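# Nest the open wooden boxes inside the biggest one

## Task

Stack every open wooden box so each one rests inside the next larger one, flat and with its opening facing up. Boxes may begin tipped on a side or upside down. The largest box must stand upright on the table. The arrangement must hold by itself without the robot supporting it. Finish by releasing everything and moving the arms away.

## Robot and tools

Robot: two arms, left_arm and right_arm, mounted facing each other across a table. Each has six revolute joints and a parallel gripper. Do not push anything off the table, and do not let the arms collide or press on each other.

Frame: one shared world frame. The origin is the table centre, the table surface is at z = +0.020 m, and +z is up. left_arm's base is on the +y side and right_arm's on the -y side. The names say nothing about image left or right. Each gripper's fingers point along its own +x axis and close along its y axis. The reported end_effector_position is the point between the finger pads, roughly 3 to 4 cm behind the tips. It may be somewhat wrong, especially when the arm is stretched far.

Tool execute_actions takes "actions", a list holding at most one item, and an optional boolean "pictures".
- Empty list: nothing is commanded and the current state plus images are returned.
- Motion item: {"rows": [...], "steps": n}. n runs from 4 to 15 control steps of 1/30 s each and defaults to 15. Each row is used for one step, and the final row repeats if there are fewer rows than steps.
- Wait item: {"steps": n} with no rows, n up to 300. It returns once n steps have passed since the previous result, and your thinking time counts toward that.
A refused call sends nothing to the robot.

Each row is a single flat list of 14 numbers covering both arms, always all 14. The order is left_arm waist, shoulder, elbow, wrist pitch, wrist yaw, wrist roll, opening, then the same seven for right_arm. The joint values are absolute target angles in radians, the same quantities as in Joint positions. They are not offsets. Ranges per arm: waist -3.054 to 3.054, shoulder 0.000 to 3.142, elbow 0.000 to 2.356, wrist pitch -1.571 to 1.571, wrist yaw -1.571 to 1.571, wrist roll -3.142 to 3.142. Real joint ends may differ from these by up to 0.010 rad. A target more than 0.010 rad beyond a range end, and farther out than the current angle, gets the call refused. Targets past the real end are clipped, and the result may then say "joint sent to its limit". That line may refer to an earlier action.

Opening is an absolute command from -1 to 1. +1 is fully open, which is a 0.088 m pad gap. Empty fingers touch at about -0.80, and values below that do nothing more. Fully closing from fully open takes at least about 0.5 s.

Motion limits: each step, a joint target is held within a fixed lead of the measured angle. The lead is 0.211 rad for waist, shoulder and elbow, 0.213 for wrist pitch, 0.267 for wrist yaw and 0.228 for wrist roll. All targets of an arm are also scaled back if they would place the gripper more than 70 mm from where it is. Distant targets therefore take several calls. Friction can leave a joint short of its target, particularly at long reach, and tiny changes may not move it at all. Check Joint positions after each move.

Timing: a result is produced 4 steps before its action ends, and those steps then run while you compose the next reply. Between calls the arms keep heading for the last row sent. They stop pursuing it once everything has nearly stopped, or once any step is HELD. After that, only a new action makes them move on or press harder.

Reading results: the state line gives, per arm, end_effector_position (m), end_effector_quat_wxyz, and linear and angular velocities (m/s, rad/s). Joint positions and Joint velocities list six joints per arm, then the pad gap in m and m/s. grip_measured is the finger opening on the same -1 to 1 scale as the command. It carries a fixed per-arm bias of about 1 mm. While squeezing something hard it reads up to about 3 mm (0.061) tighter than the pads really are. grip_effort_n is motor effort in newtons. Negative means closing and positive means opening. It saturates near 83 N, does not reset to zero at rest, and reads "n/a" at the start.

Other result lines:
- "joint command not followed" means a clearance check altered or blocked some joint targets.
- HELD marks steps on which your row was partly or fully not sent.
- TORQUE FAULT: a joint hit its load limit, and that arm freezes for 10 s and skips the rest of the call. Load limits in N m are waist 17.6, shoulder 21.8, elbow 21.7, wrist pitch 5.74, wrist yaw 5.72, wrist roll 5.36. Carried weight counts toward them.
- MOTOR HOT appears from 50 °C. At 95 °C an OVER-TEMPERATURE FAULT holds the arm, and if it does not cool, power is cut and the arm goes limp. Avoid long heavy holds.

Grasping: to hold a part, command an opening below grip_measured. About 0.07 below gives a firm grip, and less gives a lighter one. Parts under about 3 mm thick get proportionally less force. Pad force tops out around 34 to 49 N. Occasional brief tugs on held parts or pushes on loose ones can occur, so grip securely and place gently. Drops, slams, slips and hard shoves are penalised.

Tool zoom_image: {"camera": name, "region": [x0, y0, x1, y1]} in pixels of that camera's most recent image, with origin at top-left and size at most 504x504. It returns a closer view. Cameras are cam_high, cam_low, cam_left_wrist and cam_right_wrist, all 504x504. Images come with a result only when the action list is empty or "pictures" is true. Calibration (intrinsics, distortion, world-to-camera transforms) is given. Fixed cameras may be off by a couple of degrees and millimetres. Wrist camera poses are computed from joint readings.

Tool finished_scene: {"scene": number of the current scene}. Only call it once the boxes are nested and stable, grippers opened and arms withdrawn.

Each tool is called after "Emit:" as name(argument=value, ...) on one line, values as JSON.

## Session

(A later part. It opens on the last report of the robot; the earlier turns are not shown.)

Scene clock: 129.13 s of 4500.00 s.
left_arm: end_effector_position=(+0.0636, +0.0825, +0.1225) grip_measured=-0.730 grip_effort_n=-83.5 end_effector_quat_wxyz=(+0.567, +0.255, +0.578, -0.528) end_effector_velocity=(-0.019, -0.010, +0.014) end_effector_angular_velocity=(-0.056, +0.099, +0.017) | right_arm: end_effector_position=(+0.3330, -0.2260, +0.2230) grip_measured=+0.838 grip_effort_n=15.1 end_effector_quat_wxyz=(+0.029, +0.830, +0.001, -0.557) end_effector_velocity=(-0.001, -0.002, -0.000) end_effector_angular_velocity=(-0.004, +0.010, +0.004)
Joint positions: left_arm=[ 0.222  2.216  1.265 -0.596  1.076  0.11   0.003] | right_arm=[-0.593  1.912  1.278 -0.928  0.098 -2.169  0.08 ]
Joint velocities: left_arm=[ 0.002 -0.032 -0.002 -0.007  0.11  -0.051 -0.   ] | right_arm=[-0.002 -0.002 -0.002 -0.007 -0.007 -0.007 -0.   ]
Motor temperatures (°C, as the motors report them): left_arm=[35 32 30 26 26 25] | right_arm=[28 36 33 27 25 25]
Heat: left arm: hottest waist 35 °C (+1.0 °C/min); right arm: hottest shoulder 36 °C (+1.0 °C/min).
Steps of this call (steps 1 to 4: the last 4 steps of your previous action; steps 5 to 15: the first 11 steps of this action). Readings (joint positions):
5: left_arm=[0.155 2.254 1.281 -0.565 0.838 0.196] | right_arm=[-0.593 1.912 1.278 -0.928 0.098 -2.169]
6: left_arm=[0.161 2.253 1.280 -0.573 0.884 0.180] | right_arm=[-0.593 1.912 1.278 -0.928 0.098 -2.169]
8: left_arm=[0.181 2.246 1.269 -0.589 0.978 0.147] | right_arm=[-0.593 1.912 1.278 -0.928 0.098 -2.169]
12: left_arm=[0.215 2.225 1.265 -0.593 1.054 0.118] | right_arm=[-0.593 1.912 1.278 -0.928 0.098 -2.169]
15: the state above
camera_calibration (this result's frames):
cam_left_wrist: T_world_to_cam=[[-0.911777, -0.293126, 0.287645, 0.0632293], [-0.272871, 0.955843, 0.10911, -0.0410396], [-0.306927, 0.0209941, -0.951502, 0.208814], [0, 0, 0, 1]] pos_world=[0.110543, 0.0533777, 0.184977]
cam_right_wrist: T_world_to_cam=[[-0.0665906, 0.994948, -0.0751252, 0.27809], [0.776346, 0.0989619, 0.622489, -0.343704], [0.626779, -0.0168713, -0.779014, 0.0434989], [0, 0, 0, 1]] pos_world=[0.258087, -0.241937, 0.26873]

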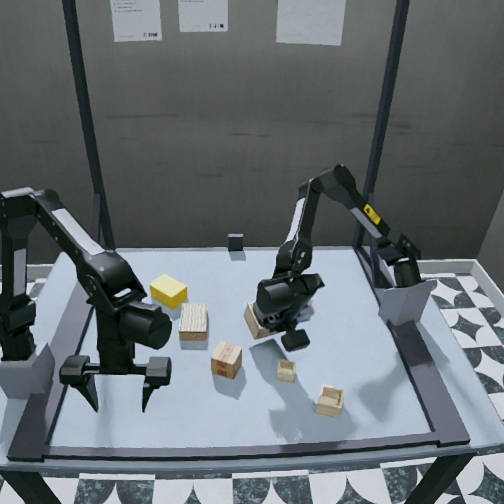

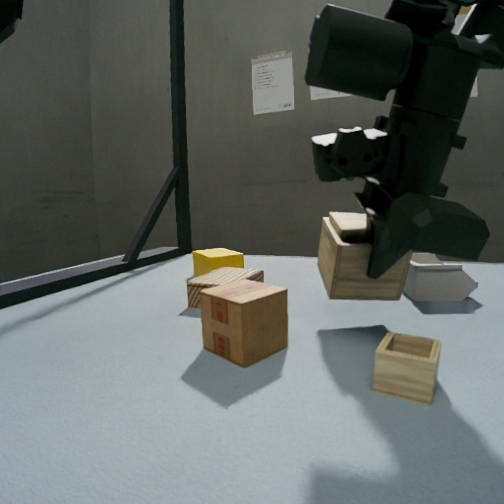

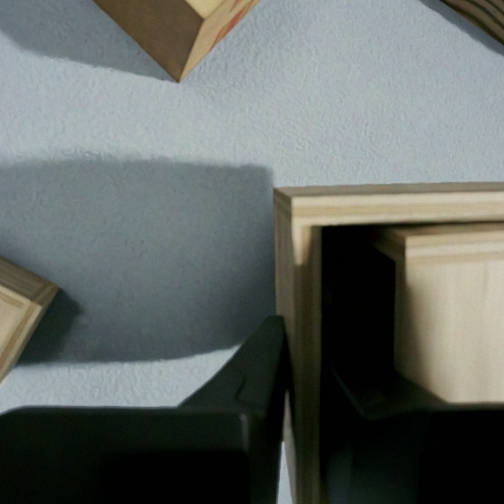

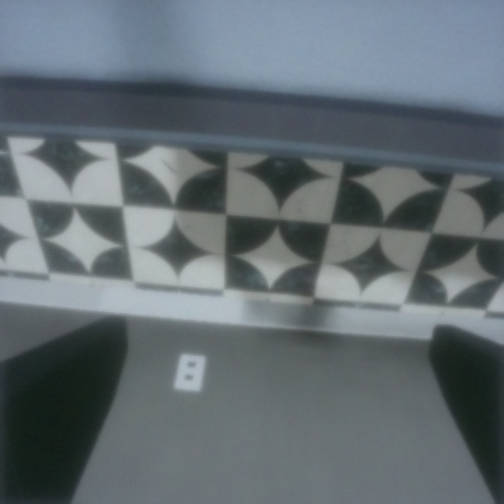

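Emit:
execute_actions(actions=[{"rows":[[0.15,2.18,1.3,-0.65,0.6,0.2,-0.85,-0.593,1.912,1.278,-0.928,0.098,-2.169,0.84]],"steps":15}])

Emit:
execute_actions(actions=[{"rows":[[0.05,2.18,1.3,-0.65,-0.1,0.2,-0.85,-0.593,1.912,1.278,-0.928,0.098,-2.169,0.84]],"steps":15}])

Emit:
execute_actions(actions=[{"rows":[[0.0,2.18,1.3,-0.65,-0.8,0.2,-0.85,-0.593,1.912,1.278,-0.928,0.098,-2.169,0.84]],"steps":15}])

Emit:
execute_actions(actions=[{"steps":15}], pictures=true)

Scene clock: 130.77 s of 4500.00 s.
left_arm: end_effector_position=(+0.0927, +0.1026, +0.1020) grip_measured=-0.730 grip_effort_n=-83.5 end_effector_quat_wxyz=(+0.609, +0.435, +0.515, -0.417) end_effector_velocity=(+0.048, +0.023, +0.007) end_effector_angular_velocity=(+0.162, -0.324, -0.012) | right_arm: end_effector_position=(+0.3330, -0.2260, +0.2230) grip_measured=+0.838 grip_effort_n=15.1 end_effector_quat_wxyz=(+0.029, +0.830, +0.001, -0.557) end_effector_velocity=(-0.001, -0.002, -0.002) end_effector_angular_velocity=(-0.008, +0.013, +0.003)
Joint positions: left_arm=[ 0.146  2.199  1.288 -0.646  0.647  0.192  0.003] | right_arm=[-0.593  1.912  1.278 -0.928  0.098 -2.169  0.08 ]
Joint velocities: left_arm=[ 0.002 -0.002  0.007 -0.007 -0.359  0.051 -0.   ] | right_arm=[-0.002  0.002 -0.002 -0.007 -0.007 -0.007 -0.   ]
Motor temperatures (°C, as the motors report them): left_arm=[35 32 30 26 26 25] | right_arm=[28 36 33 27 25 25]
Heat: left arm: hottest waist 35 °C (+1.0 °C/min); right arm: hottest shoulder 36 °C (+1.0 °C/min).
Steps of this call (steps 1 to 4: the last 4 steps of your previous action; steps 5 to 30: the robot went on to your last target; steps 31 to 38: nothing new was sent; steps 39 to 49: the first 11 steps of this action). Readings (joint positions):
39: left_arm=[0.220 2.214 1.265 -0.605 1.072 0.112] | right_arm=[-0.593 1.912 1.278 -0.928 0.098 -2.169]
40: left_arm=[0.211 2.210 1.270 -0.616 1.004 0.132] | right_arm=[-0.593 1.912 1.278 -0.928 0.098 -2.169]
42: left_arm=[0.184 2.205 1.278 -0.629 0.889 0.159] | right_arm=[-0.593 1.912 1.278 -0.928 0.098 -2.169]
46: left_arm=[0.147 2.199 1.286 -0.642 0.705 0.185] | right_arm=[-0.593 1.912 1.278 -0.928 0.098 -2.169]
49: the state above

Scene clock: 131.27 s of 4500.00 s.
left_arm: end_effector_position=(+0.1337, +0.1106, +0.1269) grip_measured=-0.730 grip_effort_n=-83.5 end_effector_quat_wxyz=(+0.655, +0.613, +0.371, -0.241) end_effector_velocity=(+0.154, +0.137, +0.059) end_effector_angular_velocity=(+0.717, -1.216, +0.276) | right_arm: end_effector_position=(+0.3330, -0.2260, +0.2230) grip_measured=+0.838 grip_effort_n=14.7 end_effector_quat_wxyz=(+0.029, +0.830, +0.001, -0.557) end_effector_velocity=(-0.001, +0.003, +0.001) end_effector_angular_velocity=(+0.005, +0.001, +0.027)
Joint positions: left_arm=[ 0.057  2.157  1.314 -0.646  0.068  0.199  0.003] | right_arm=[-0.593  1.912  1.278 -0.928  0.098 -2.169  0.08 ]
Joint velocities: left_arm=[-0.066  0.134 -0.085 -0.066 -1.414  0.007 -0.   ] | right_arm=[ 0.002 -0.002  0.002  0.007 -0.007 -0.022 -0.   ]
Motor temperatures (°C, as the motors report them): left_arm=[35 32 30 26 26 25] | right_arm=[28 36 33 27 25 25]
Heat: left arm: hottest waist 35 °C (+1.0 °C/min); right arm: hottest shoulder 36 °C (+1.0 °C/min).
Steps of this call (steps 1 to 4: the last 4 steps of your previous action; steps 5 to 15: the first 11 steps of this action). Readings (joint positions):
5: left_arm=[0.143 2.196 1.292 -0.649 0.595 0.196] | right_arm=[-0.593 1.912 1.278 -0.928 0.098 -2.169]
6: left_arm=[0.133 2.193 1.293 -0.649 0.545 0.197] | right_arm=[-0.593 1.912 1.278 -0.928 0.098 -2.169]
8: left_arm=[0.108 2.173 1.300 -0.652 0.453 0.199] | right_arm=[-0.593 1.912 1.278 -0.928 0.098 -2.169]
12: left_arm=[0.067 2.153 1.316 -0.644 0.239 0.199] | right_arm=[-0.593 1.912 1.278 -0.928 0.098 -2.169]
15: the state above

Scene clock: 131.77 s of 4500.00 s.
left_arm: end_effector_position=(+0.1703, +0.1335, +0.1913) grip_measured=-0.730 grip_effort_n=-83.5 end_effector_quat_wxyz=(+0.647, +0.739, +0.186, +0.024) end_effector_velocity=(+0.041, +0.024, +0.204) end_effector_angular_velocity=(+0.432, -1.284, +0.061) | right_arm: end_effector_position=(+0.3330, -0.2260, +0.2230) grip_measured=+0.838 grip_effort_n=15.6 end_effector_quat_wxyz=(+0.029, +0.830, +0.001, -0.557) end_effector_velocity=(-0.003, -0.006, -0.002) end_effector_angular_velocity=(-0.015, +0.020, -0.014)
Joint positions: left_arm=[-0.005  2.174  1.302 -0.65  -0.63   0.199  0.003] | right_arm=[-0.593  1.912  1.278 -0.928  0.098 -2.169  0.08 ]
Joint velocities: left_arm=[ 0.017 -0.002 -0.002 -0.007 -1.355  0.007 -0.   ] | right_arm=[-0.002 -0.002 -0.007 -0.022 -0.007  0.007 -0.   ]
Motor temperatures (°C, as the motors report them): left_arm=[35 32 30 26 26 25] | right_arm=[28 36 33 27 25 25]
Heat: left arm: hottest waist 35 °C (+1.0 °C/min); right arm: hottest shoulder 36 °C (+1.0 °C/min).
Steps of this call (steps 1 to 4: the last 4 steps of your previous action; steps 5 to 15: the first 11 steps of this action). Readings (joint positions):
5: left_arm=[0.049 2.173 1.303 -0.650 -0.071 0.199] | right_arm=[-0.593 1.912 1.278 -0.928 0.098 -2.169]
6: left_arm=[0.040 2.173 1.302 -0.650 -0.137 0.199] | right_arm=[-0.593 1.912 1.278 -0.928 0.098 -2.169]
8: left_arm=[0.019 2.174 1.302 -0.650 -0.246 0.199] | right_arm=[-0.593 1.912 1.278 -0.928 0.098 -2.169]
12: left_arm=[-0.005 2.174 1.302 -0.650 -0.466 0.199] | right_arm=[-0.593 1.912 1.278 -0.928 0.098 -2.169]
15: the state above

Scene clock: 132.27 s of 4500.00 s.
left_arm: end_effector_position=(+0.1732, +0.1354, +0.2149) grip_measured=-0.730 grip_effort_n=-83.5 end_effector_quat_wxyz=(+0.641, +0.750, +0.139, +0.085) end_effector_velocity=(-0.001, +0.001, +0.005) end_effector_angular_velocity=(+0.025, -0.030, +0.004) | right_arm: end_effector_position=(+0.3330, -0.2260, +0.2230) grip_measured=+0.838 grip_effort_n=14.7 end_effector_quat_wxyz=(+0.029, +0.830, +0.001, -0.557) end_effector_velocity=(-0.003, +0.001, +0.002) end_effector_angular_velocity=(+0.008, +0.005, -0.003)
Joint positions: left_arm=[-0.004  2.174  1.302 -0.65  -0.786  0.199  0.003] | right_arm=[-0.593  1.912  1.278 -0.928  0.098 -2.169  0.08 ]
Joint velocities: left_arm=[-0.002 -0.002 -0.002 -0.007 -0.037  0.007 -0.   ] | right_arm=[ 0.002 -0.007  0.002 -0.007 -0.007  0.007  0.   ]
Motor temperatures (°C, as the motors report them): left_arm=[35 32 30 26 26 25] | right_arm=[28 36 33 27 25 25]
Heat: left arm: hottest waist 35 °C (+1.0 °C/min); right arm: hottest shoulder 36 °C (+1.0 °C/min).
Kept back: nothing.
Steps of this call (steps 1 to 4: the last 4 steps of your previous action; steps 5 to 15: the robot went on to your last target). Readings (joint positions):
1: left_arm=[-0.005 2.174 1.302 -0.650 -0.670 0.199] | right_arm=[-0.593 1.912 1.278 -0.928 0.098 -2.169]
2: left_arm=[-0.004 2.174 1.302 -0.650 -0.699 0.199] | right_arm=[-0.593 1.912 1.278 -0.928 0.098 -2.169]
4: left_arm=[-0.004 2.174 1.302 -0.650 -0.737 0.199] | right_arm=[-0.593 1.912 1.278 -0.928 0.098 -2.169]
8: left_arm=[-0.004 2.174 1.302 -0.650 -0.771 0.199] | right_arm=[-0.593 1.912 1.278 -0.928 0.098 -2.169]
15: the state above
camera_calibration (this result's frames):
cam_left_wrist: T_world_to_cam=[[-0.0818676, 0.178108, -0.980599, 0.217083], [-0.59818, 0.778197, 0.191286, -0.00910196], [0.797169, 0.602235, 0.0428317, -0.154349], [0, 0, 0, 1]] pos_world=[0.13537, 0.0613735, 0.221223]
cam_right_wrist: T_world_to_cam=[[-0.0665906, 0.994948, -0.0751252, 0.27809], [0.776346, 0.0989619, 0.622489, -0.343704], [0.626779, -0.0168713, -0.779014, 0.0434989], [0, 0, 0, 1]] pos_world=[0.258087, -0.241937, 0.26873]

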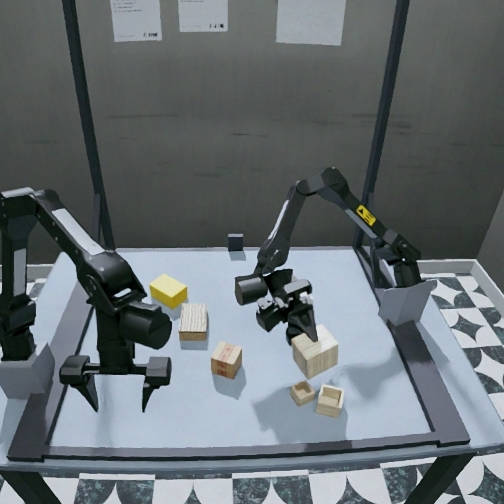

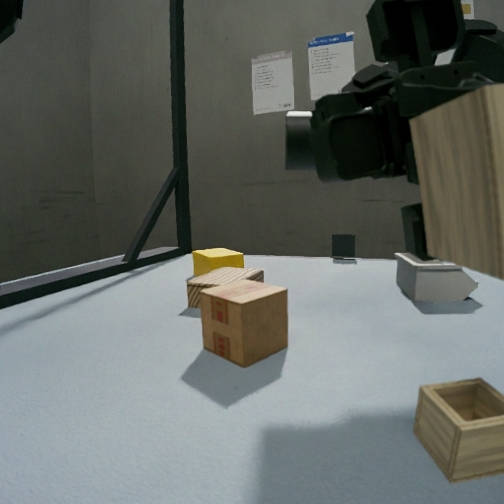

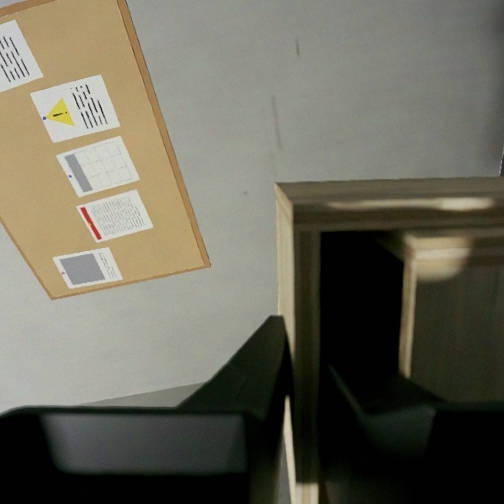

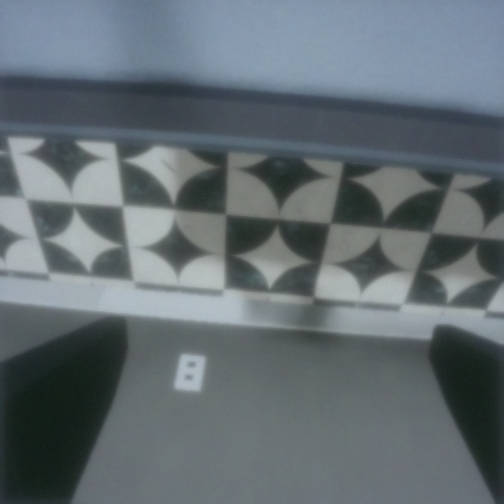

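Emit:
execute_actions(actions=[{"rows":[[-0.25,2.2,1.29,-0.62,-0.95,0.2,-0.85,-0.593,1.912,1.278,-0.928,0.098,-2.169,0.84]],"steps":15}])

Emit:
execute_actions(actions=[{"steps":15}], pictures=true)

Scene clock: 132.87 s of 4500.00 s.
left_arm: end_effector_position=(+0.1122, +0.0932, +0.1627) grip_measured=-0.730 grip_effort_n=-83.5 end_effector_quat_wxyz=(+0.577, +0.814, +0.028, +0.061) end_effector_velocity=(+0.014, +0.012, +0.028) end_effector_angular_velocity=(+0.003, -0.134, +0.038) | right_arm: end_effector_position=(+0.3330, -0.2260, +0.2230) grip_measured=+0.838 grip_effort_n=15.1 end_effector_quat_wxyz=(+0.029, +0.830, +0.001, -0.557) end_effector_velocity=(-0.000, -0.004, -0.001) end_effector_angular_velocity=(-0.016, +0.000, +0.000)
Joint positions: left_arm=[-0.264  2.19   1.296 -0.622 -0.928  0.199  0.003] | right_arm=[-0.593  1.912  1.278 -0.928  0.098 -2.169  0.08 ]
Joint velocities: left_arm=[ 0.046  0.002 -0.022 -0.007 -0.125 -0.007 -0.   ] | right_arm=[-0.002 -0.002 -0.007 -0.007  0.007 -0.007 -0.   ]
Motor temperatures (°C, as the motors report them): left_arm=[35 32 30 26 26 25] | right_arm=[28 36 33 27 25 25]
Heat: left arm: hottest waist 35 °C (+1.0 °C/min); right arm: hottest shoulder 36 °C (+1.0 °C/min).
Steps of this call (steps 1 to 7: the robot went on to your last target; steps 8 to 18: the first 11 steps of this action). Readings (joint positions):
8: left_arm=[-0.010 2.175 1.301 -0.648 -0.805 0.199] | right_arm=[-0.593 1.912 1.278 -0.928 0.098 -2.169]
9: left_arm=[-0.033 2.178 1.299 -0.644 -0.851 0.199] | right_arm=[-0.593 1.912 1.278 -0.928 0.098 -2.169]
11: left_arm=[-0.109 2.184 1.297 -0.633 -0.885 0.199] | right_arm=[-0.593 1.912 1.278 -0.928 0.098 -2.169]
15: left_arm=[-0.246 2.189 1.297 -0.623 -0.913 0.199] | right_arm=[-0.593 1.912 1.278 -0.928 0.098 -2.169]
18: the state above

Scene clock: 133.37 s of 4500.00 s.
left_arm: end_effector_position=(+0.1157, +0.0953, +0.1667) grip_measured=-0.730 grip_effort_n=-83.5 end_effector_quat_wxyz=(+0.578, +0.812, +0.028, +0.069) end_effector_velocity=(-0.003, +0.000, -0.000) end_effector_angular_velocity=(+0.004, -0.006, -0.002) | right_arm: end_effector_position=(+0.3330, -0.2260, +0.2230) grip_measured=+0.838 grip_effort_n=15.1 end_effector_quat_wxyz=(+0.029, +0.830, +0.001, -0.557) end_effector_velocity=(+0.001, +0.000, +0.002) end_effector_angular_velocity=(+0.013, +0.000, +0.004)
Joint positions: left_arm=[-0.253  2.191  1.294 -0.621 -0.939  0.199  0.003] | right_arm=[-0.593  1.912  1.278 -0.928  0.098 -2.169  0.08 ]
Joint velocities: left_arm=[-0.007 -0.002 -0.002 -0.007 -0.007 -0.007  0.   ] | right_arm=[-0.007 -0.007 -0.002  0.007 -0.007 -0.007 -0.   ]
Motor temperatures (°C, as the motors report them): left_arm=[35 32 30 26 26 25] | right_arm=[28 36 33 27 25 25]
Heat: left arm: hottest waist 35 °C (+1.0 °C/min); right arm: hottest shoulder 36 °C (+1.0 °C/min).
Kept back: nothing.
Steps of this call (steps 1 to 4: the last 4 steps of your previous action; steps 5 to 15: the robot went on to your last target). Readings (joint positions):
1: left_arm=[-0.262 2.190 1.295 -0.622 -0.932 0.199] | right_arm=[-0.593 1.912 1.278 -0.928 0.098 -2.169]
2: left_arm=[-0.258 2.190 1.295 -0.622 -0.934 0.199] | right_arm=[-0.593 1.912 1.278 -0.928 0.098 -2.169]
4: left_arm=[-0.253 2.191 1.294 -0.622 -0.937 0.199] | right_arm=[-0.593 1.912 1.278 -0.928 0.098 -2.169]
8: left_arm=[-0.253 2.191 1.294 -0.621 -0.938 0.199] | right_arm=[-0.593 1.912 1.278 -0.928 0.098 -2.169]
15: the state above
camera_calibration (this result's frames):
cam_left_wrist: T_world_to_cam=[[0.0578808, 0.361535, -0.93056, 0.13026], [-0.462912, 0.835578, 0.29584, -0.0415975], [0.884512, 0.413644, 0.215723, -0.103246], [0, 0, 0, 1]] pos_world=[0.064527, 0.0303717, 0.155794]
cam_right_wrist: T_world_to_cam=[[-0.0665906, 0.994948, -0.0751252, 0.27809], [0.776346, 0.0989619, 0.622489, -0.343704], [0.626779, -0.0168713, -0.779014, 0.0434989], [0, 0, 0, 1]] pos_world=[0.258087, -0.241937, 0.26873]

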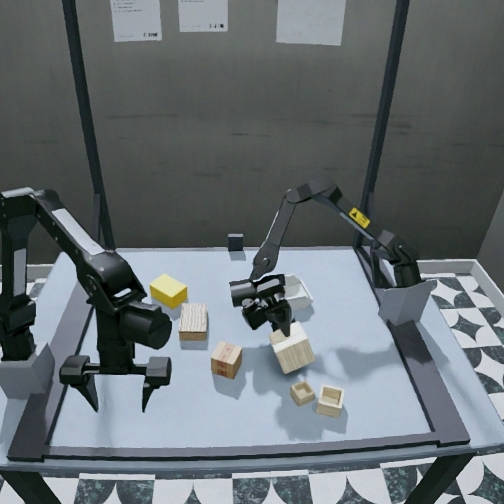

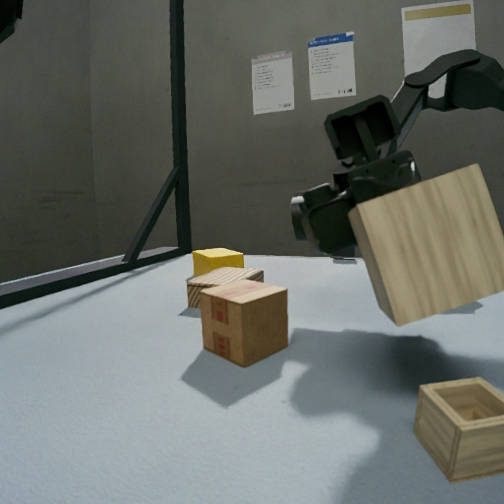

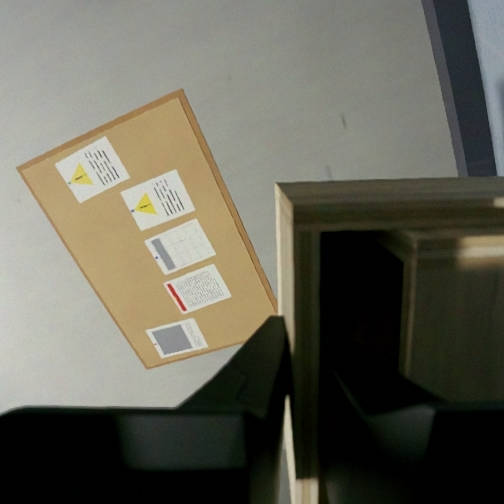

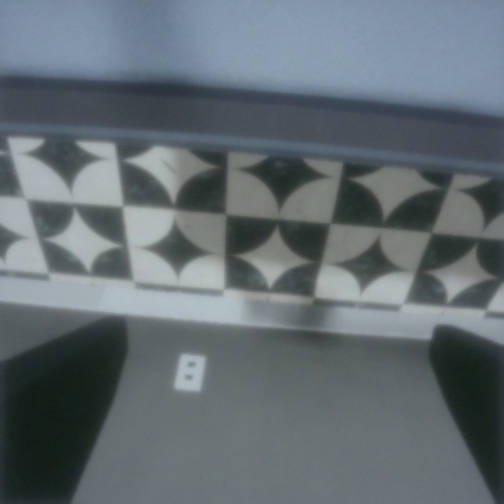

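Emit:
execute_actions(actions=[{"rows":[[-0.25,2.17,1.15,-0.5,-0.95,-0.13,-0.85,-0.593,1.912,1.278,-0.928,0.098,-2.169,0.84]],"steps":15}])

Emit:
execute_actions(actions=[{"steps":12}], pictures=true)

Scene clock: 133.97 s of 4500.00 s.
left_arm: end_effector_position=(+0.1252, +0.1236, +0.1540) grip_measured=-0.730 grip_effort_n=-83.5 end_effector_quat_wxyz=(+0.691, +0.719, +0.018, +0.075) end_effector_velocity=(+0.001, +0.003, +0.001) end_effector_angular_velocity=(-0.178, -0.045, -0.022) | right_arm: end_effector_position=(+0.3330, -0.2260, +0.2230) grip_measured=+0.838 grip_effort_n=14.7 end_effector_quat_wxyz=(+0.029, +0.830, +0.001, -0.557) end_effector_velocity=(-0.000, +0.001, +0.002) end_effector_angular_velocity=(+0.012, +0.000, +0.009)
Joint positions: left_arm=[-0.255  2.183  1.161 -0.507 -0.942 -0.104  0.003] | right_arm=[-0.593  1.912  1.278 -0.928  0.098 -2.169  0.08 ]
Joint velocities: left_arm=[-0.002 -0.002 -0.022  0.022 -0.022 -0.183 -0.   ] | right_arm=[-0.002 -0.007 -0.002  0.007 -0.007 -0.007 -0.   ]
Motor temperatures (°C, as the motors report them): left_arm=[35 32 30 26 26 25] | right_arm=[28 36 33 27 25 25]
Heat: left arm: hottest waist 35 °C (+1.0 °C/min); right arm: hottest shoulder 36 °C (+1.0 °C/min).
Steps of this call (steps 1 to 7: the robot went on to your last target; steps 8 to 18: the first 11 steps of this action). Readings (joint positions):
8: left_arm=[-0.254 2.191 1.280 -0.604 -0.941 0.174] | right_arm=[-0.593 1.912 1.278 -0.928 0.098 -2.169]
9: left_arm=[-0.254 2.186 1.255 -0.570 -0.942 0.119] | right_arm=[-0.593 1.912 1.278 -0.928 0.098 -2.169]
11: left_arm=[-0.255 2.183 1.212 -0.548 -0.942 0.026] | right_arm=[-0.593 1.912 1.278 -0.928 0.098 -2.169]
15: left_arm=[-0.255 2.183 1.163 -0.520 -0.942 -0.075] | right_arm=[-0.593 1.912 1.278 -0.928 0.098 -2.169]
18: the state above

Scene clock: 134.37 s of 4500.00 s.
left_arm: end_effector_position=(+0.1257, +0.1254, +0.1533) grip_measured=-0.730 grip_effort_n=-83.5 end_effector_quat_wxyz=(+0.698, +0.712, +0.017, +0.076) end_effector_velocity=(+0.001, +0.002, -0.003) end_effector_angular_velocity=(-0.005, +0.007, +0.000) | right_arm: end_effector_position=(+0.3330, -0.2260, +0.2230) grip_measured=+0.838 grip_effort_n=14.7 end_effector_quat_wxyz=(+0.029, +0.830, +0.001, -0.557) end_effector_velocity=(-0.002, -0.007, -0.002) end_effector_angular_velocity=(-0.019, +0.021, -0.006)
Joint positions: left_arm=[-0.255  2.183  1.154 -0.502 -0.942 -0.126  0.003] | right_arm=[-0.593  1.912  1.278 -0.928  0.098 -2.169  0.08 ]
Joint velocities: left_arm=[-0.002  0.002 -0.007  0.007  0.007 -0.007  0.   ] | right_arm=[-0.007 -0.002 -0.007 -0.022 -0.007 -0.007 -0.   ]
Motor temperatures (°C, as the motors report them): left_arm=[35 32 30 26 26 25] | right_arm=[28 36 33 27 25 25]
Heat: left arm: hottest waist 35 °C (+1.0 °C/min); right arm: hottest shoulder 36 °C (+1.0 °C/min).
Kept back: nothing.
Steps of this call (steps 1 to 4: the last 4 steps of your previous action; steps 5 to 12: the robot went on to your last target). Readings (joint positions):
1: left_arm=[-0.255 2.183 1.160 -0.506 -0.942 -0.110] | right_arm=[-0.593 1.912 1.278 -0.928 0.098 -2.169]
2: left_arm=[-0.255 2.183 1.158 -0.505 -0.942 -0.114] | right_arm=[-0.593 1.912 1.278 -0.928 0.098 -2.169]
4: left_arm=[-0.255 2.183 1.156 -0.504 -0.942 -0.119] | right_arm=[-0.593 1.912 1.278 -0.928 0.098 -2.169]
8: left_arm=[-0.255 2.183 1.154 -0.502 -0.942 -0.124] | right_arm=[-0.593 1.912 1.278 -0.928 0.098 -2.169]
12: the state above
camera_calibration (this result's frames):
cam_left_wrist: T_world_to_cam=[[0.104605, 0.0592985, -0.992744, 0.147901], [-0.451793, 0.892105, 0.005682, -0.0221784], [0.885969, 0.44792, 0.120109, -0.11157], [0, 0, 0, 1]] pos_world=[0.0733566, 0.0609897, 0.160354]
cam_right_wrist: T_world_to_cam=[[-0.0665906, 0.994948, -0.0751252, 0.27809], [0.776346, 0.0989619, 0.622489, -0.343704], [0.626779, -0.0168713, -0.779014, 0.0434989], [0, 0, 0, 1]] pos_world=[0.258087, -0.241937, 0.26873]

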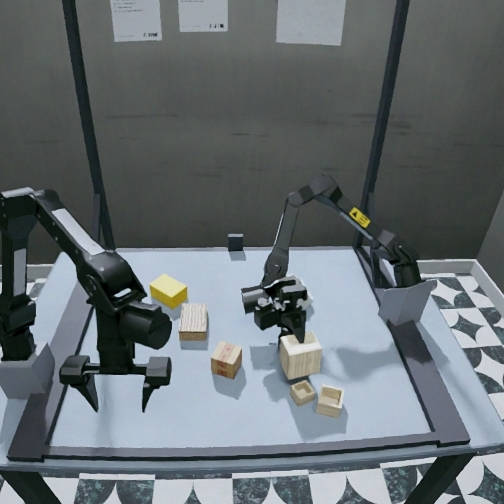

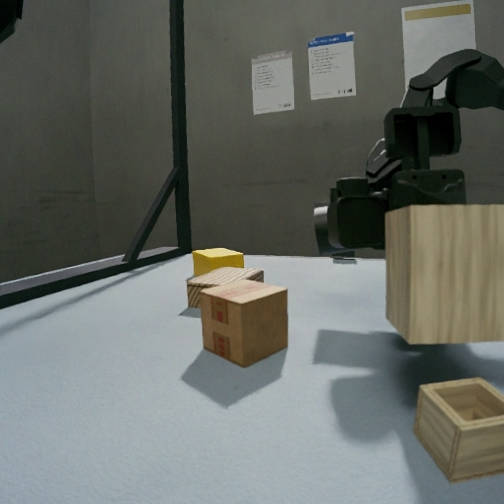

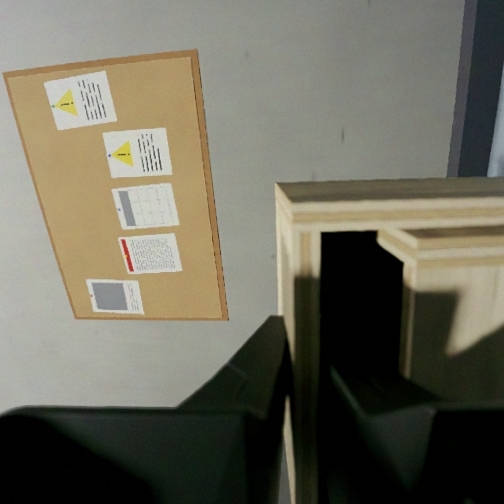

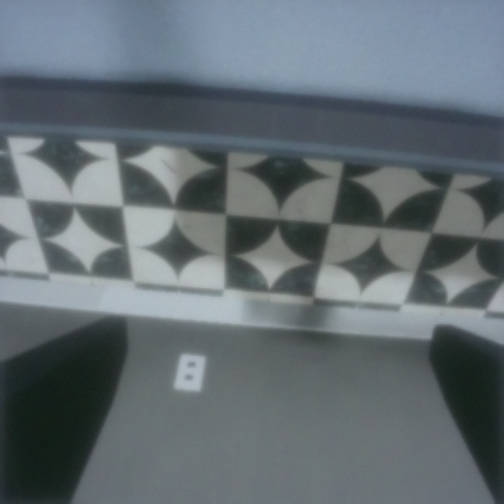

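Emit:
execute_actions(actions=[{"rows":[[-0.25,2.3,1.154,-0.39,-0.95,-0.13,-0.85,-0.593,1.912,1.278,-0.928,0.098,-2.169,0.84]],"steps":15}], pictures=true)

Scene clock: 134.93 s of 4500.00 s.
left_arm: end_effector_position=(+0.1475, +0.1317, +0.1294) grip_measured=-0.730 grip_effort_n=-83.5 end_effector_quat_wxyz=(+0.699, +0.711, +0.014, +0.079) end_effector_velocity=(+0.001, -0.005, -0.005) end_effector_angular_velocity=(-0.059, +0.018, -0.031) | right_arm: end_effector_position=(+0.3330, -0.2260, +0.2230) grip_measured=+0.838 grip_effort_n=15.1 end_effector_quat_wxyz=(+0.029, +0.830, +0.001, -0.557) end_effector_velocity=(-0.001, -0.002, -0.000) end_effector_angular_velocity=(-0.004, +0.010, +0.004)
Joint positions: left_arm=[-0.254  2.285  1.152 -0.398 -0.951 -0.128  0.003] | right_arm=[-0.593  1.912  1.278 -0.928  0.098 -2.169  0.08 ]
Joint velocities: left_arm=[-0.002 -0.002 -0.007  0.051  0.022 -0.022 -0.   ] | right_arm=[-0.002 -0.002 -0.002 -0.007 -0.007 -0.007 -0.   ]
Motor temperatures (°C, as the motors report them): left_arm=[35 32 30 26 26 25] | right_arm=[28 36 33 27 25 25]
Heat: left arm: hottest waist 35 °C (+1.0 °C/min); right arm: hottest shoulder 36 °C (+1.0 °C/min).
Steps of this call (steps 1 to 6: the robot went on to your last target; steps 7 to 17: the first 11 steps of this action). Readings (joint positions):
7: left_arm=[-0.255 2.190 1.153 -0.493 -0.942 -0.127] | right_arm=[-0.593 1.912 1.278 -0.928 0.098 -2.169]
8: left_arm=[-0.255 2.203 1.154 -0.464 -0.945 -0.127] | right_arm=[-0.593 1.912 1.278 -0.928 0.098 -2.169]
10: left_arm=[-0.255 2.237 1.159 -0.427 -0.945 -0.128] | right_arm=[-0.593 1.912 1.278 -0.928 0.098 -2.169]
14: left_arm=[-0.255 2.282 1.152 -0.410 -0.951 -0.128] | right_arm=[-0.593 1.912 1.278 -0.928 0.098 -2.169]
17: the state above
camera_calibration (this result's frames):
cam_left_wrist: T_world_to_cam=[[0.113706, 0.0575741, -0.991845, 0.120237], [-0.451124, 0.892461, 0.0000879713, -0.0172254], [0.885188, 0.447435, 0.127451, -0.13157], [0, 0, 0, 1]] pos_world=[0.0950214, 0.0673193, 0.136027]
cam_right_wrist: T_world_to_cam=[[-0.0665906, 0.994948, -0.0751252, 0.27809], [0.776346, 0.0989619, 0.622489, -0.343704], [0.626779, -0.0168713, -0.779014, 0.0434989], [0, 0, 0, 1]] pos_world=[0.258087, -0.241937, 0.26873]

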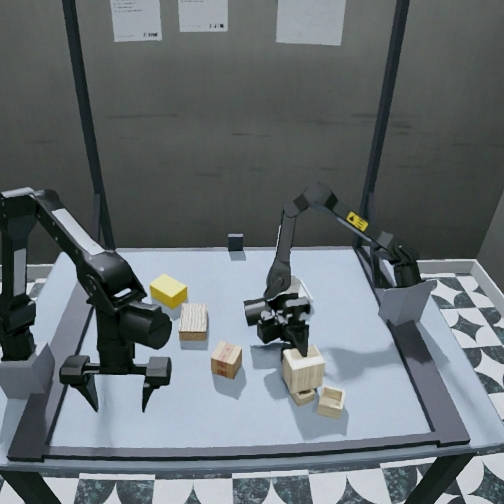

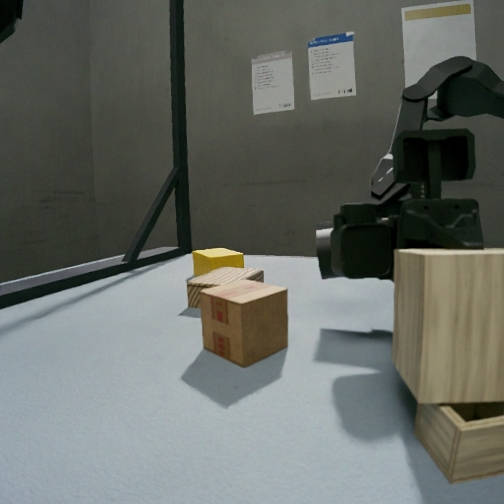

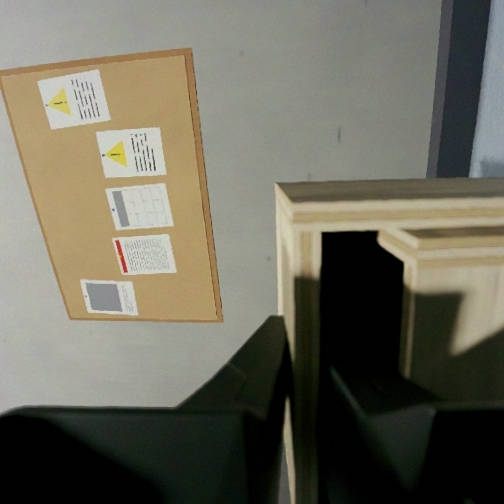

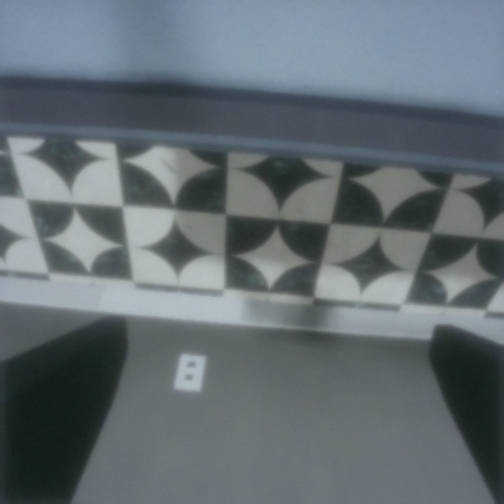

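Emit:
execute_actions(actions=[{"rows":[[-0.42,2.29,1.154,-0.40,-1.05,-0.3,-0.85,-0.593,1.912,1.278,-0.928,0.098,-2.169,0.84]],"steps":15}])

Emit:
execute_actions(actions=[{"steps":10}], pictures=true)

Scene clock: 135.43 s of 4500.00 s.
left_arm: end_effector_position=(+0.1185, +0.1193, +0.1290) grip_measured=-0.730 grip_effort_n=-83.5 end_effector_quat_wxyz=(+0.719, +0.686, -0.069, +0.088) end_effector_velocity=(-0.010, +0.001, +0.005) end_effector_angular_velocity=(-0.016, -0.089, -0.041) | right_arm: end_effector_position=(+0.3330, -0.2260, +0.2230) grip_measured=+0.838 grip_effort_n=15.1 end_effector_quat_wxyz=(+0.029, +0.830, +0.001, -0.557) end_effector_velocity=(+0.000, -0.001, +0.001) end_effector_angular_velocity=(-0.005, +0.008, +0.014)
Joint positions: left_arm=[-0.349  2.277  1.149 -0.419 -1.098 -0.268  0.003] | right_arm=[-0.593  1.912  1.278 -0.928  0.098 -2.169  0.08 ]
Joint velocities: left_arm=[-0.032  0.002 -0.017 -0.007 -0.095 -0.066 -0.   ] | right_arm=[-0.007 -0.002  0.002 -0.007 -0.007 -0.022  0.   ]
Motor temperatures (°C, as the motors report them): left_arm=[35 32 30 26 26 25] | right_arm=[28 36 33 27 25 25]
Heat: left arm: hottest waist 35 °C (+1.0 °C/min); right arm: hottest shoulder 36 °C (+1.0 °C/min).
Steps of this call (steps 1 to 4: the last 4 steps of your previous action; steps 5 to 15: the first 11 steps of this action). Readings (joint positions):
5: left_arm=[-0.258 2.285 1.152 -0.396 -0.958 -0.146] | right_arm=[-0.593 1.912 1.278 -0.928 0.098 -2.169]
6: left_arm=[-0.276 2.286 1.152 -0.396 -0.982 -0.185] | right_arm=[-0.593 1.912 1.278 -0.928 0.098 -2.169]
8: left_arm=[-0.322 2.286 1.150 -0.411 -1.054 -0.221] | right_arm=[-0.593 1.912 1.278 -0.928 0.098 -2.169]
12: left_arm=[-0.346 2.277 1.150 -0.417 -1.091 -0.257] | right_arm=[-0.593 1.912 1.278 -0.928 0.098 -2.169]
15: the state above

Scene clock: 135.77 s of 4500.00 s.
left_arm: end_effector_position=(+0.1175, +0.1194, +0.1293) grip_measured=-0.730 grip_effort_n=-83.5 end_effector_quat_wxyz=(+0.720, +0.685, -0.073, +0.089) end_effector_velocity=(-0.000, +0.004, +0.000) end_effector_angular_velocity=(+0.002, -0.009, +0.009) | right_arm: end_effector_position=(+0.3330, -0.2260, +0.2230) grip_measured=+0.838 grip_effort_n=15.1 end_effector_quat_wxyz=(+0.029, +0.830, +0.001, -0.557) end_effector_velocity=(-0.003, -0.004, -0.001) end_effector_angular_velocity=(-0.011, +0.018, -0.013)
Joint positions: left_arm=[-0.352  2.277  1.147 -0.42  -1.106 -0.276  0.003] | right_arm=[-0.593  1.912  1.278 -0.928  0.098 -2.169  0.08 ]
Joint velocities: left_arm=[-0.002  0.002 -0.002 -0.022 -0.007 -0.022 -0.   ] | right_arm=[-0.002 -0.002 -0.002 -0.022 -0.007  0.007 -0.   ]
Motor temperatures (°C, as the motors report them): left_arm=[35 32 30 26 26 25] | right_arm=[28 36 33 27 25 25]
Heat: left arm: hottest waist 35 °C (+1.0 °C/min); right arm: hottest shoulder 36 °C (+1.0 °C/min).
Kept back: nothing.
Steps of this call (steps 1 to 4: the last 4 steps of your previous action; steps 5 to 10: the robot went on to your last target). Readings (joint positions):
1: left_arm=[-0.350 2.277 1.148 -0.420 -1.101 -0.270] | right_arm=[-0.593 1.912 1.278 -0.928 0.098 -2.169]
2: left_arm=[-0.350 2.277 1.148 -0.420 -1.102 -0.272] | right_arm=[-0.593 1.912 1.278 -0.928 0.098 -2.169]
4: left_arm=[-0.351 2.277 1.147 -0.420 -1.104 -0.274] | right_arm=[-0.593 1.912 1.278 -0.928 0.098 -2.169]
8: left_arm=[-0.352 2.277 1.147 -0.420 -1.106 -0.276] | right_arm=[-0.593 1.912 1.278 -0.928 0.098 -2.169]
10: the state above
camera_calibration (this result's frames):
cam_left_wrist: T_world_to_cam=[[0.254779, -0.0146343, -0.966889, 0.113084], [-0.341991, 0.933903, -0.104251, -0.0240966], [0.904505, 0.357228, 0.232934, -0.104638], [0, 0, 0, 1]] pos_world=[0.0575935, 0.0615384, 0.131201]
cam_right_wrist: T_world_to_cam=[[-0.0665906, 0.994948, -0.0751252, 0.27809], [0.776346, 0.0989619, 0.622489, -0.343704], [0.626779, -0.0168713, -0.779014, 0.0434989], [0, 0, 0, 1]] pos_world=[0.258087, -0.241937, 0.26873]

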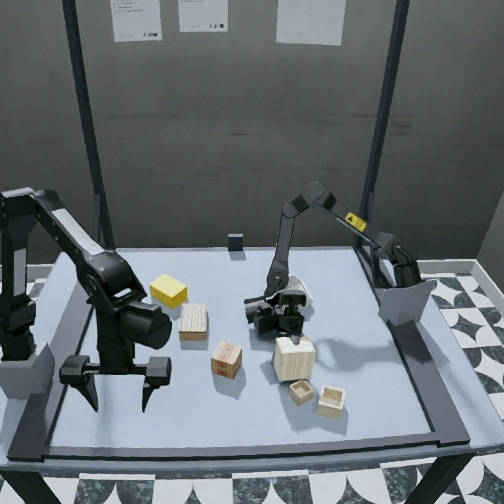

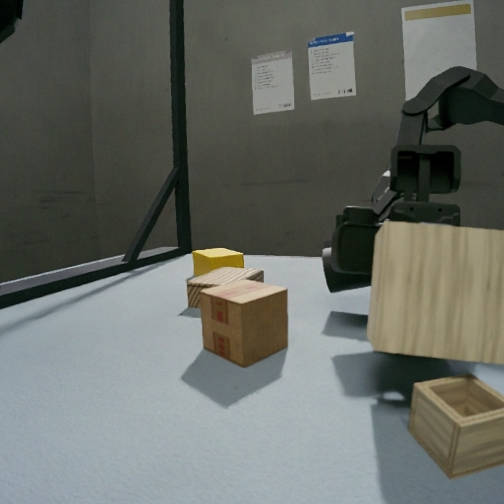

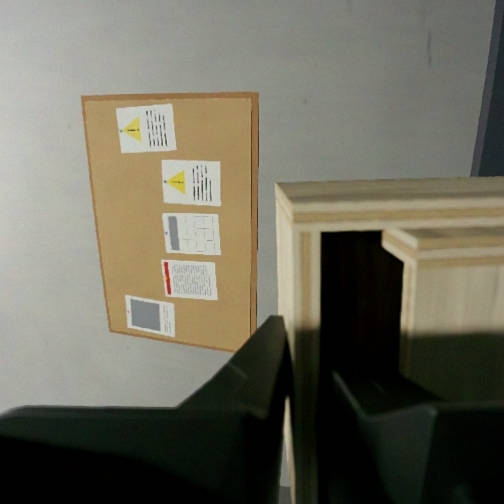

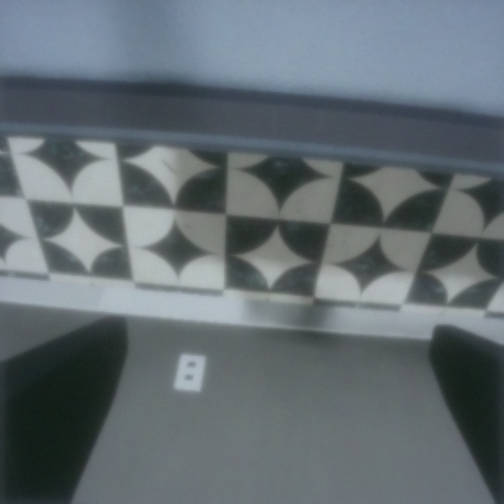

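Emit:
execute_actions(actions=[{"rows":[[-0.33,2.39,1.15,-0.30,-0.98,-0.25,-0.85,-0.593,1.912,1.278,-0.928,0.098,-2.169,0.84]],"steps":15}])

Emit:
execute_actions(actions=[{"steps":8}], pictures=true)

Scene clock: 136.27 s of 4500.00 s.
left_arm: end_effector_position=(+0.1458, +0.1225, +0.1255) grip_measured=-0.730 grip_effort_n=-83.5 end_effector_quat_wxyz=(+0.738, +0.668, -0.043, +0.086) end_effector_velocity=(+0.000, -0.007, +0.002) end_effector_angular_velocity=(-0.011, -0.006, -0.022) | right_arm: end_effector_position=(+0.3330, -0.2260, +0.2230) grip_measured=+0.838 grip_effort_n=15.6 end_effector_quat_wxyz=(+0.029, +0.830, +0.001, -0.557) end_effector_velocity=(-0.001, -0.002, -0.000) end_effector_angular_velocity=(+0.001, +0.010, -0.010)
Joint positions: left_arm=[-0.286  2.322  1.154 -0.325 -1.047 -0.239  0.003] | right_arm=[-0.593  1.912  1.278 -0.928  0.098 -2.169  0.08 ]
Joint velocities: left_arm=[ 0.002 -0.002  0.002  0.037 -0.007  0.022 -0.   ] | right_arm=[-0.002 -0.002 -0.002 -0.007 -0.007  0.007 -0.   ]
Motor temperatures (°C, as the motors report them): left_arm=[35 32 30 26 27 25] | right_arm=[28 36 33 27 25 25]
Heat: left arm: hottest waist 35 °C (+1.0 °C/min); right arm: hottest shoulder 36 °C (+1.0 °C/min).
Steps of this call (steps 1 to 4: the robot went on to your last target; steps 5 to 15: the first 11 steps of this action). Readings (joint positions):
5: left_arm=[-0.350 2.282 1.146 -0.416 -1.104 -0.272] | right_arm=[-0.593 1.912 1.278 -0.928 0.098 -2.169]
6: left_arm=[-0.343 2.288 1.146 -0.401 -1.092 -0.258] | right_arm=[-0.593 1.912 1.278 -0.928 0.098 -2.169]
8: left_arm=[-0.318 2.299 1.147 -0.361 -1.071 -0.250] | right_arm=[-0.593 1.912 1.278 -0.928 0.098 -2.169]
12: left_arm=[-0.289 2.320 1.154 -0.330 -1.049 -0.245] | right_arm=[-0.593 1.912 1.278 -0.928 0.098 -2.169]
15: the state above

Scene clock: 136.53 s of 4500.00 s.
left_arm: end_effector_position=(+0.1467, +0.1223, +0.1255) grip_measured=-0.730 grip_effort_n=-83.5 end_effector_quat_wxyz=(+0.739, +0.667, -0.043, +0.085) end_effector_velocity=(-0.000, -0.000, -0.000) end_effector_angular_velocity=(+0.008, -0.006, -0.003) | right_arm: end_effector_position=(+0.3330, -0.2260, +0.2230) grip_measured=+0.838 grip_effort_n=15.1 end_effector_quat_wxyz=(+0.029, +0.830, +0.001, -0.557) end_effector_velocity=(-0.003, -0.001, -0.001) end_effector_angular_velocity=(+0.008, +0.022, -0.007)
Joint positions: left_arm=[-0.284  2.324  1.155 -0.319 -1.047 -0.237  0.003] | right_arm=[-0.593  1.912  1.278 -0.928  0.098 -2.169  0.08 ]
Joint velocities: left_arm=[-0.002  0.002 -0.002  0.007 -0.007  0.007 -0.   ] | right_arm=[-0.002 -0.002 -0.002 -0.007 -0.022  0.007  0.   ]
Motor temperatures (°C, as the motors report them): left_arm=[35 32 30 26 27 25] | right_arm=[28 36 33 27 25 25]
Heat: left arm: hottest waist 35 °C (+1.0 °C/min); right arm: hottest shoulder 36 °C (+1.0 °C/min).
Kept back: nothing.
Steps of this call (steps 1 to 4: the last 4 steps of your previous action; steps 5 to 8: the robot went on to your last target). Readings (joint positions):
1: left_arm=[-0.286 2.322 1.154 -0.324 -1.047 -0.238] | right_arm=[-0.593 1.912 1.278 -0.928 0.098 -2.169]
2: left_arm=[-0.286 2.323 1.154 -0.323 -1.047 -0.238] | right_arm=[-0.593 1.912 1.278 -0.928 0.098 -2.169]
4: left_arm=[-0.285 2.323 1.154 -0.321 -1.047 -0.237] | right_arm=[-0.593 1.912 1.278 -0.928 0.098 -2.169]
8: the state above
camera_calibration (this result's frames):
cam_left_wrist: T_world_to_cam=[[0.210084, -0.0624574, -0.975686, 0.115521], [-0.374661, 0.91663, -0.139348, -0.00588352], [0.903047, 0.394826, 0.169169, -0.127533], [0, 0, 0, 1]] pos_world=[0.0886951, 0.0629615, 0.133467]
cam_right_wrist: T_world_to_cam=[[-0.0665906, 0.994948, -0.0751252, 0.27809], [0.776346, 0.0989619, 0.622489, -0.343704], [0.626779, -0.0168713, -0.779014, 0.0434989], [0, 0, 0, 1]] pos_world=[0.258087, -0.241937, 0.26873]

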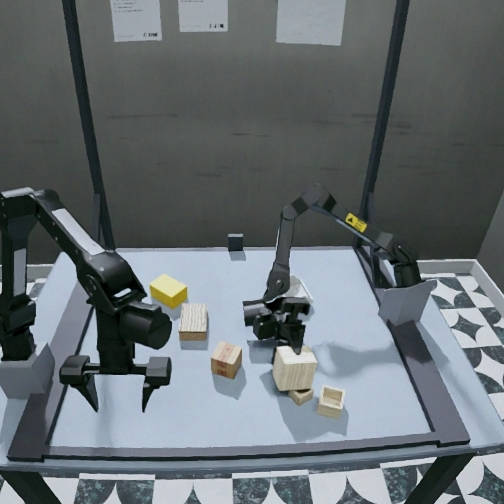

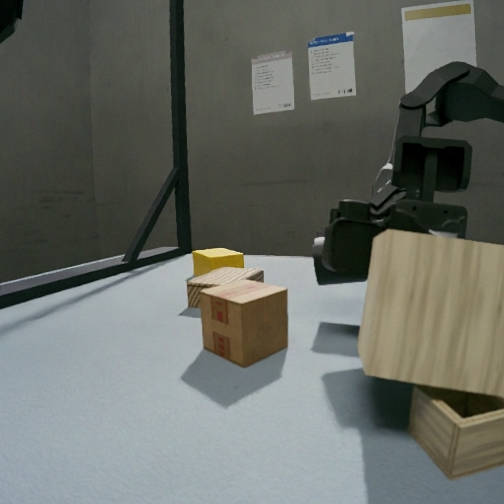

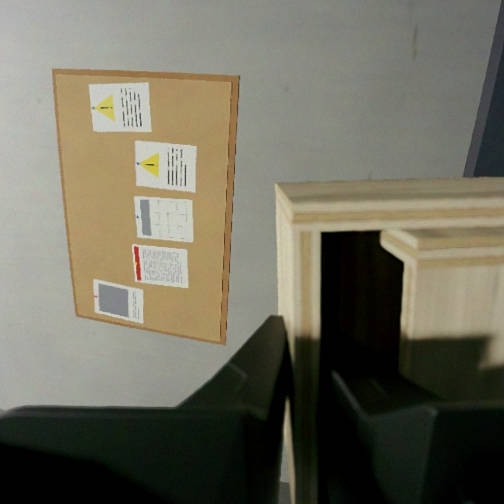

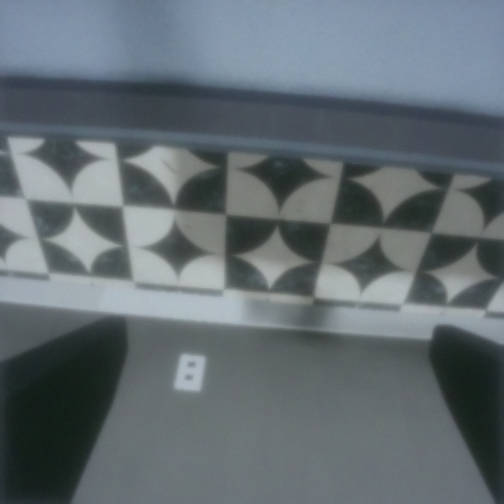

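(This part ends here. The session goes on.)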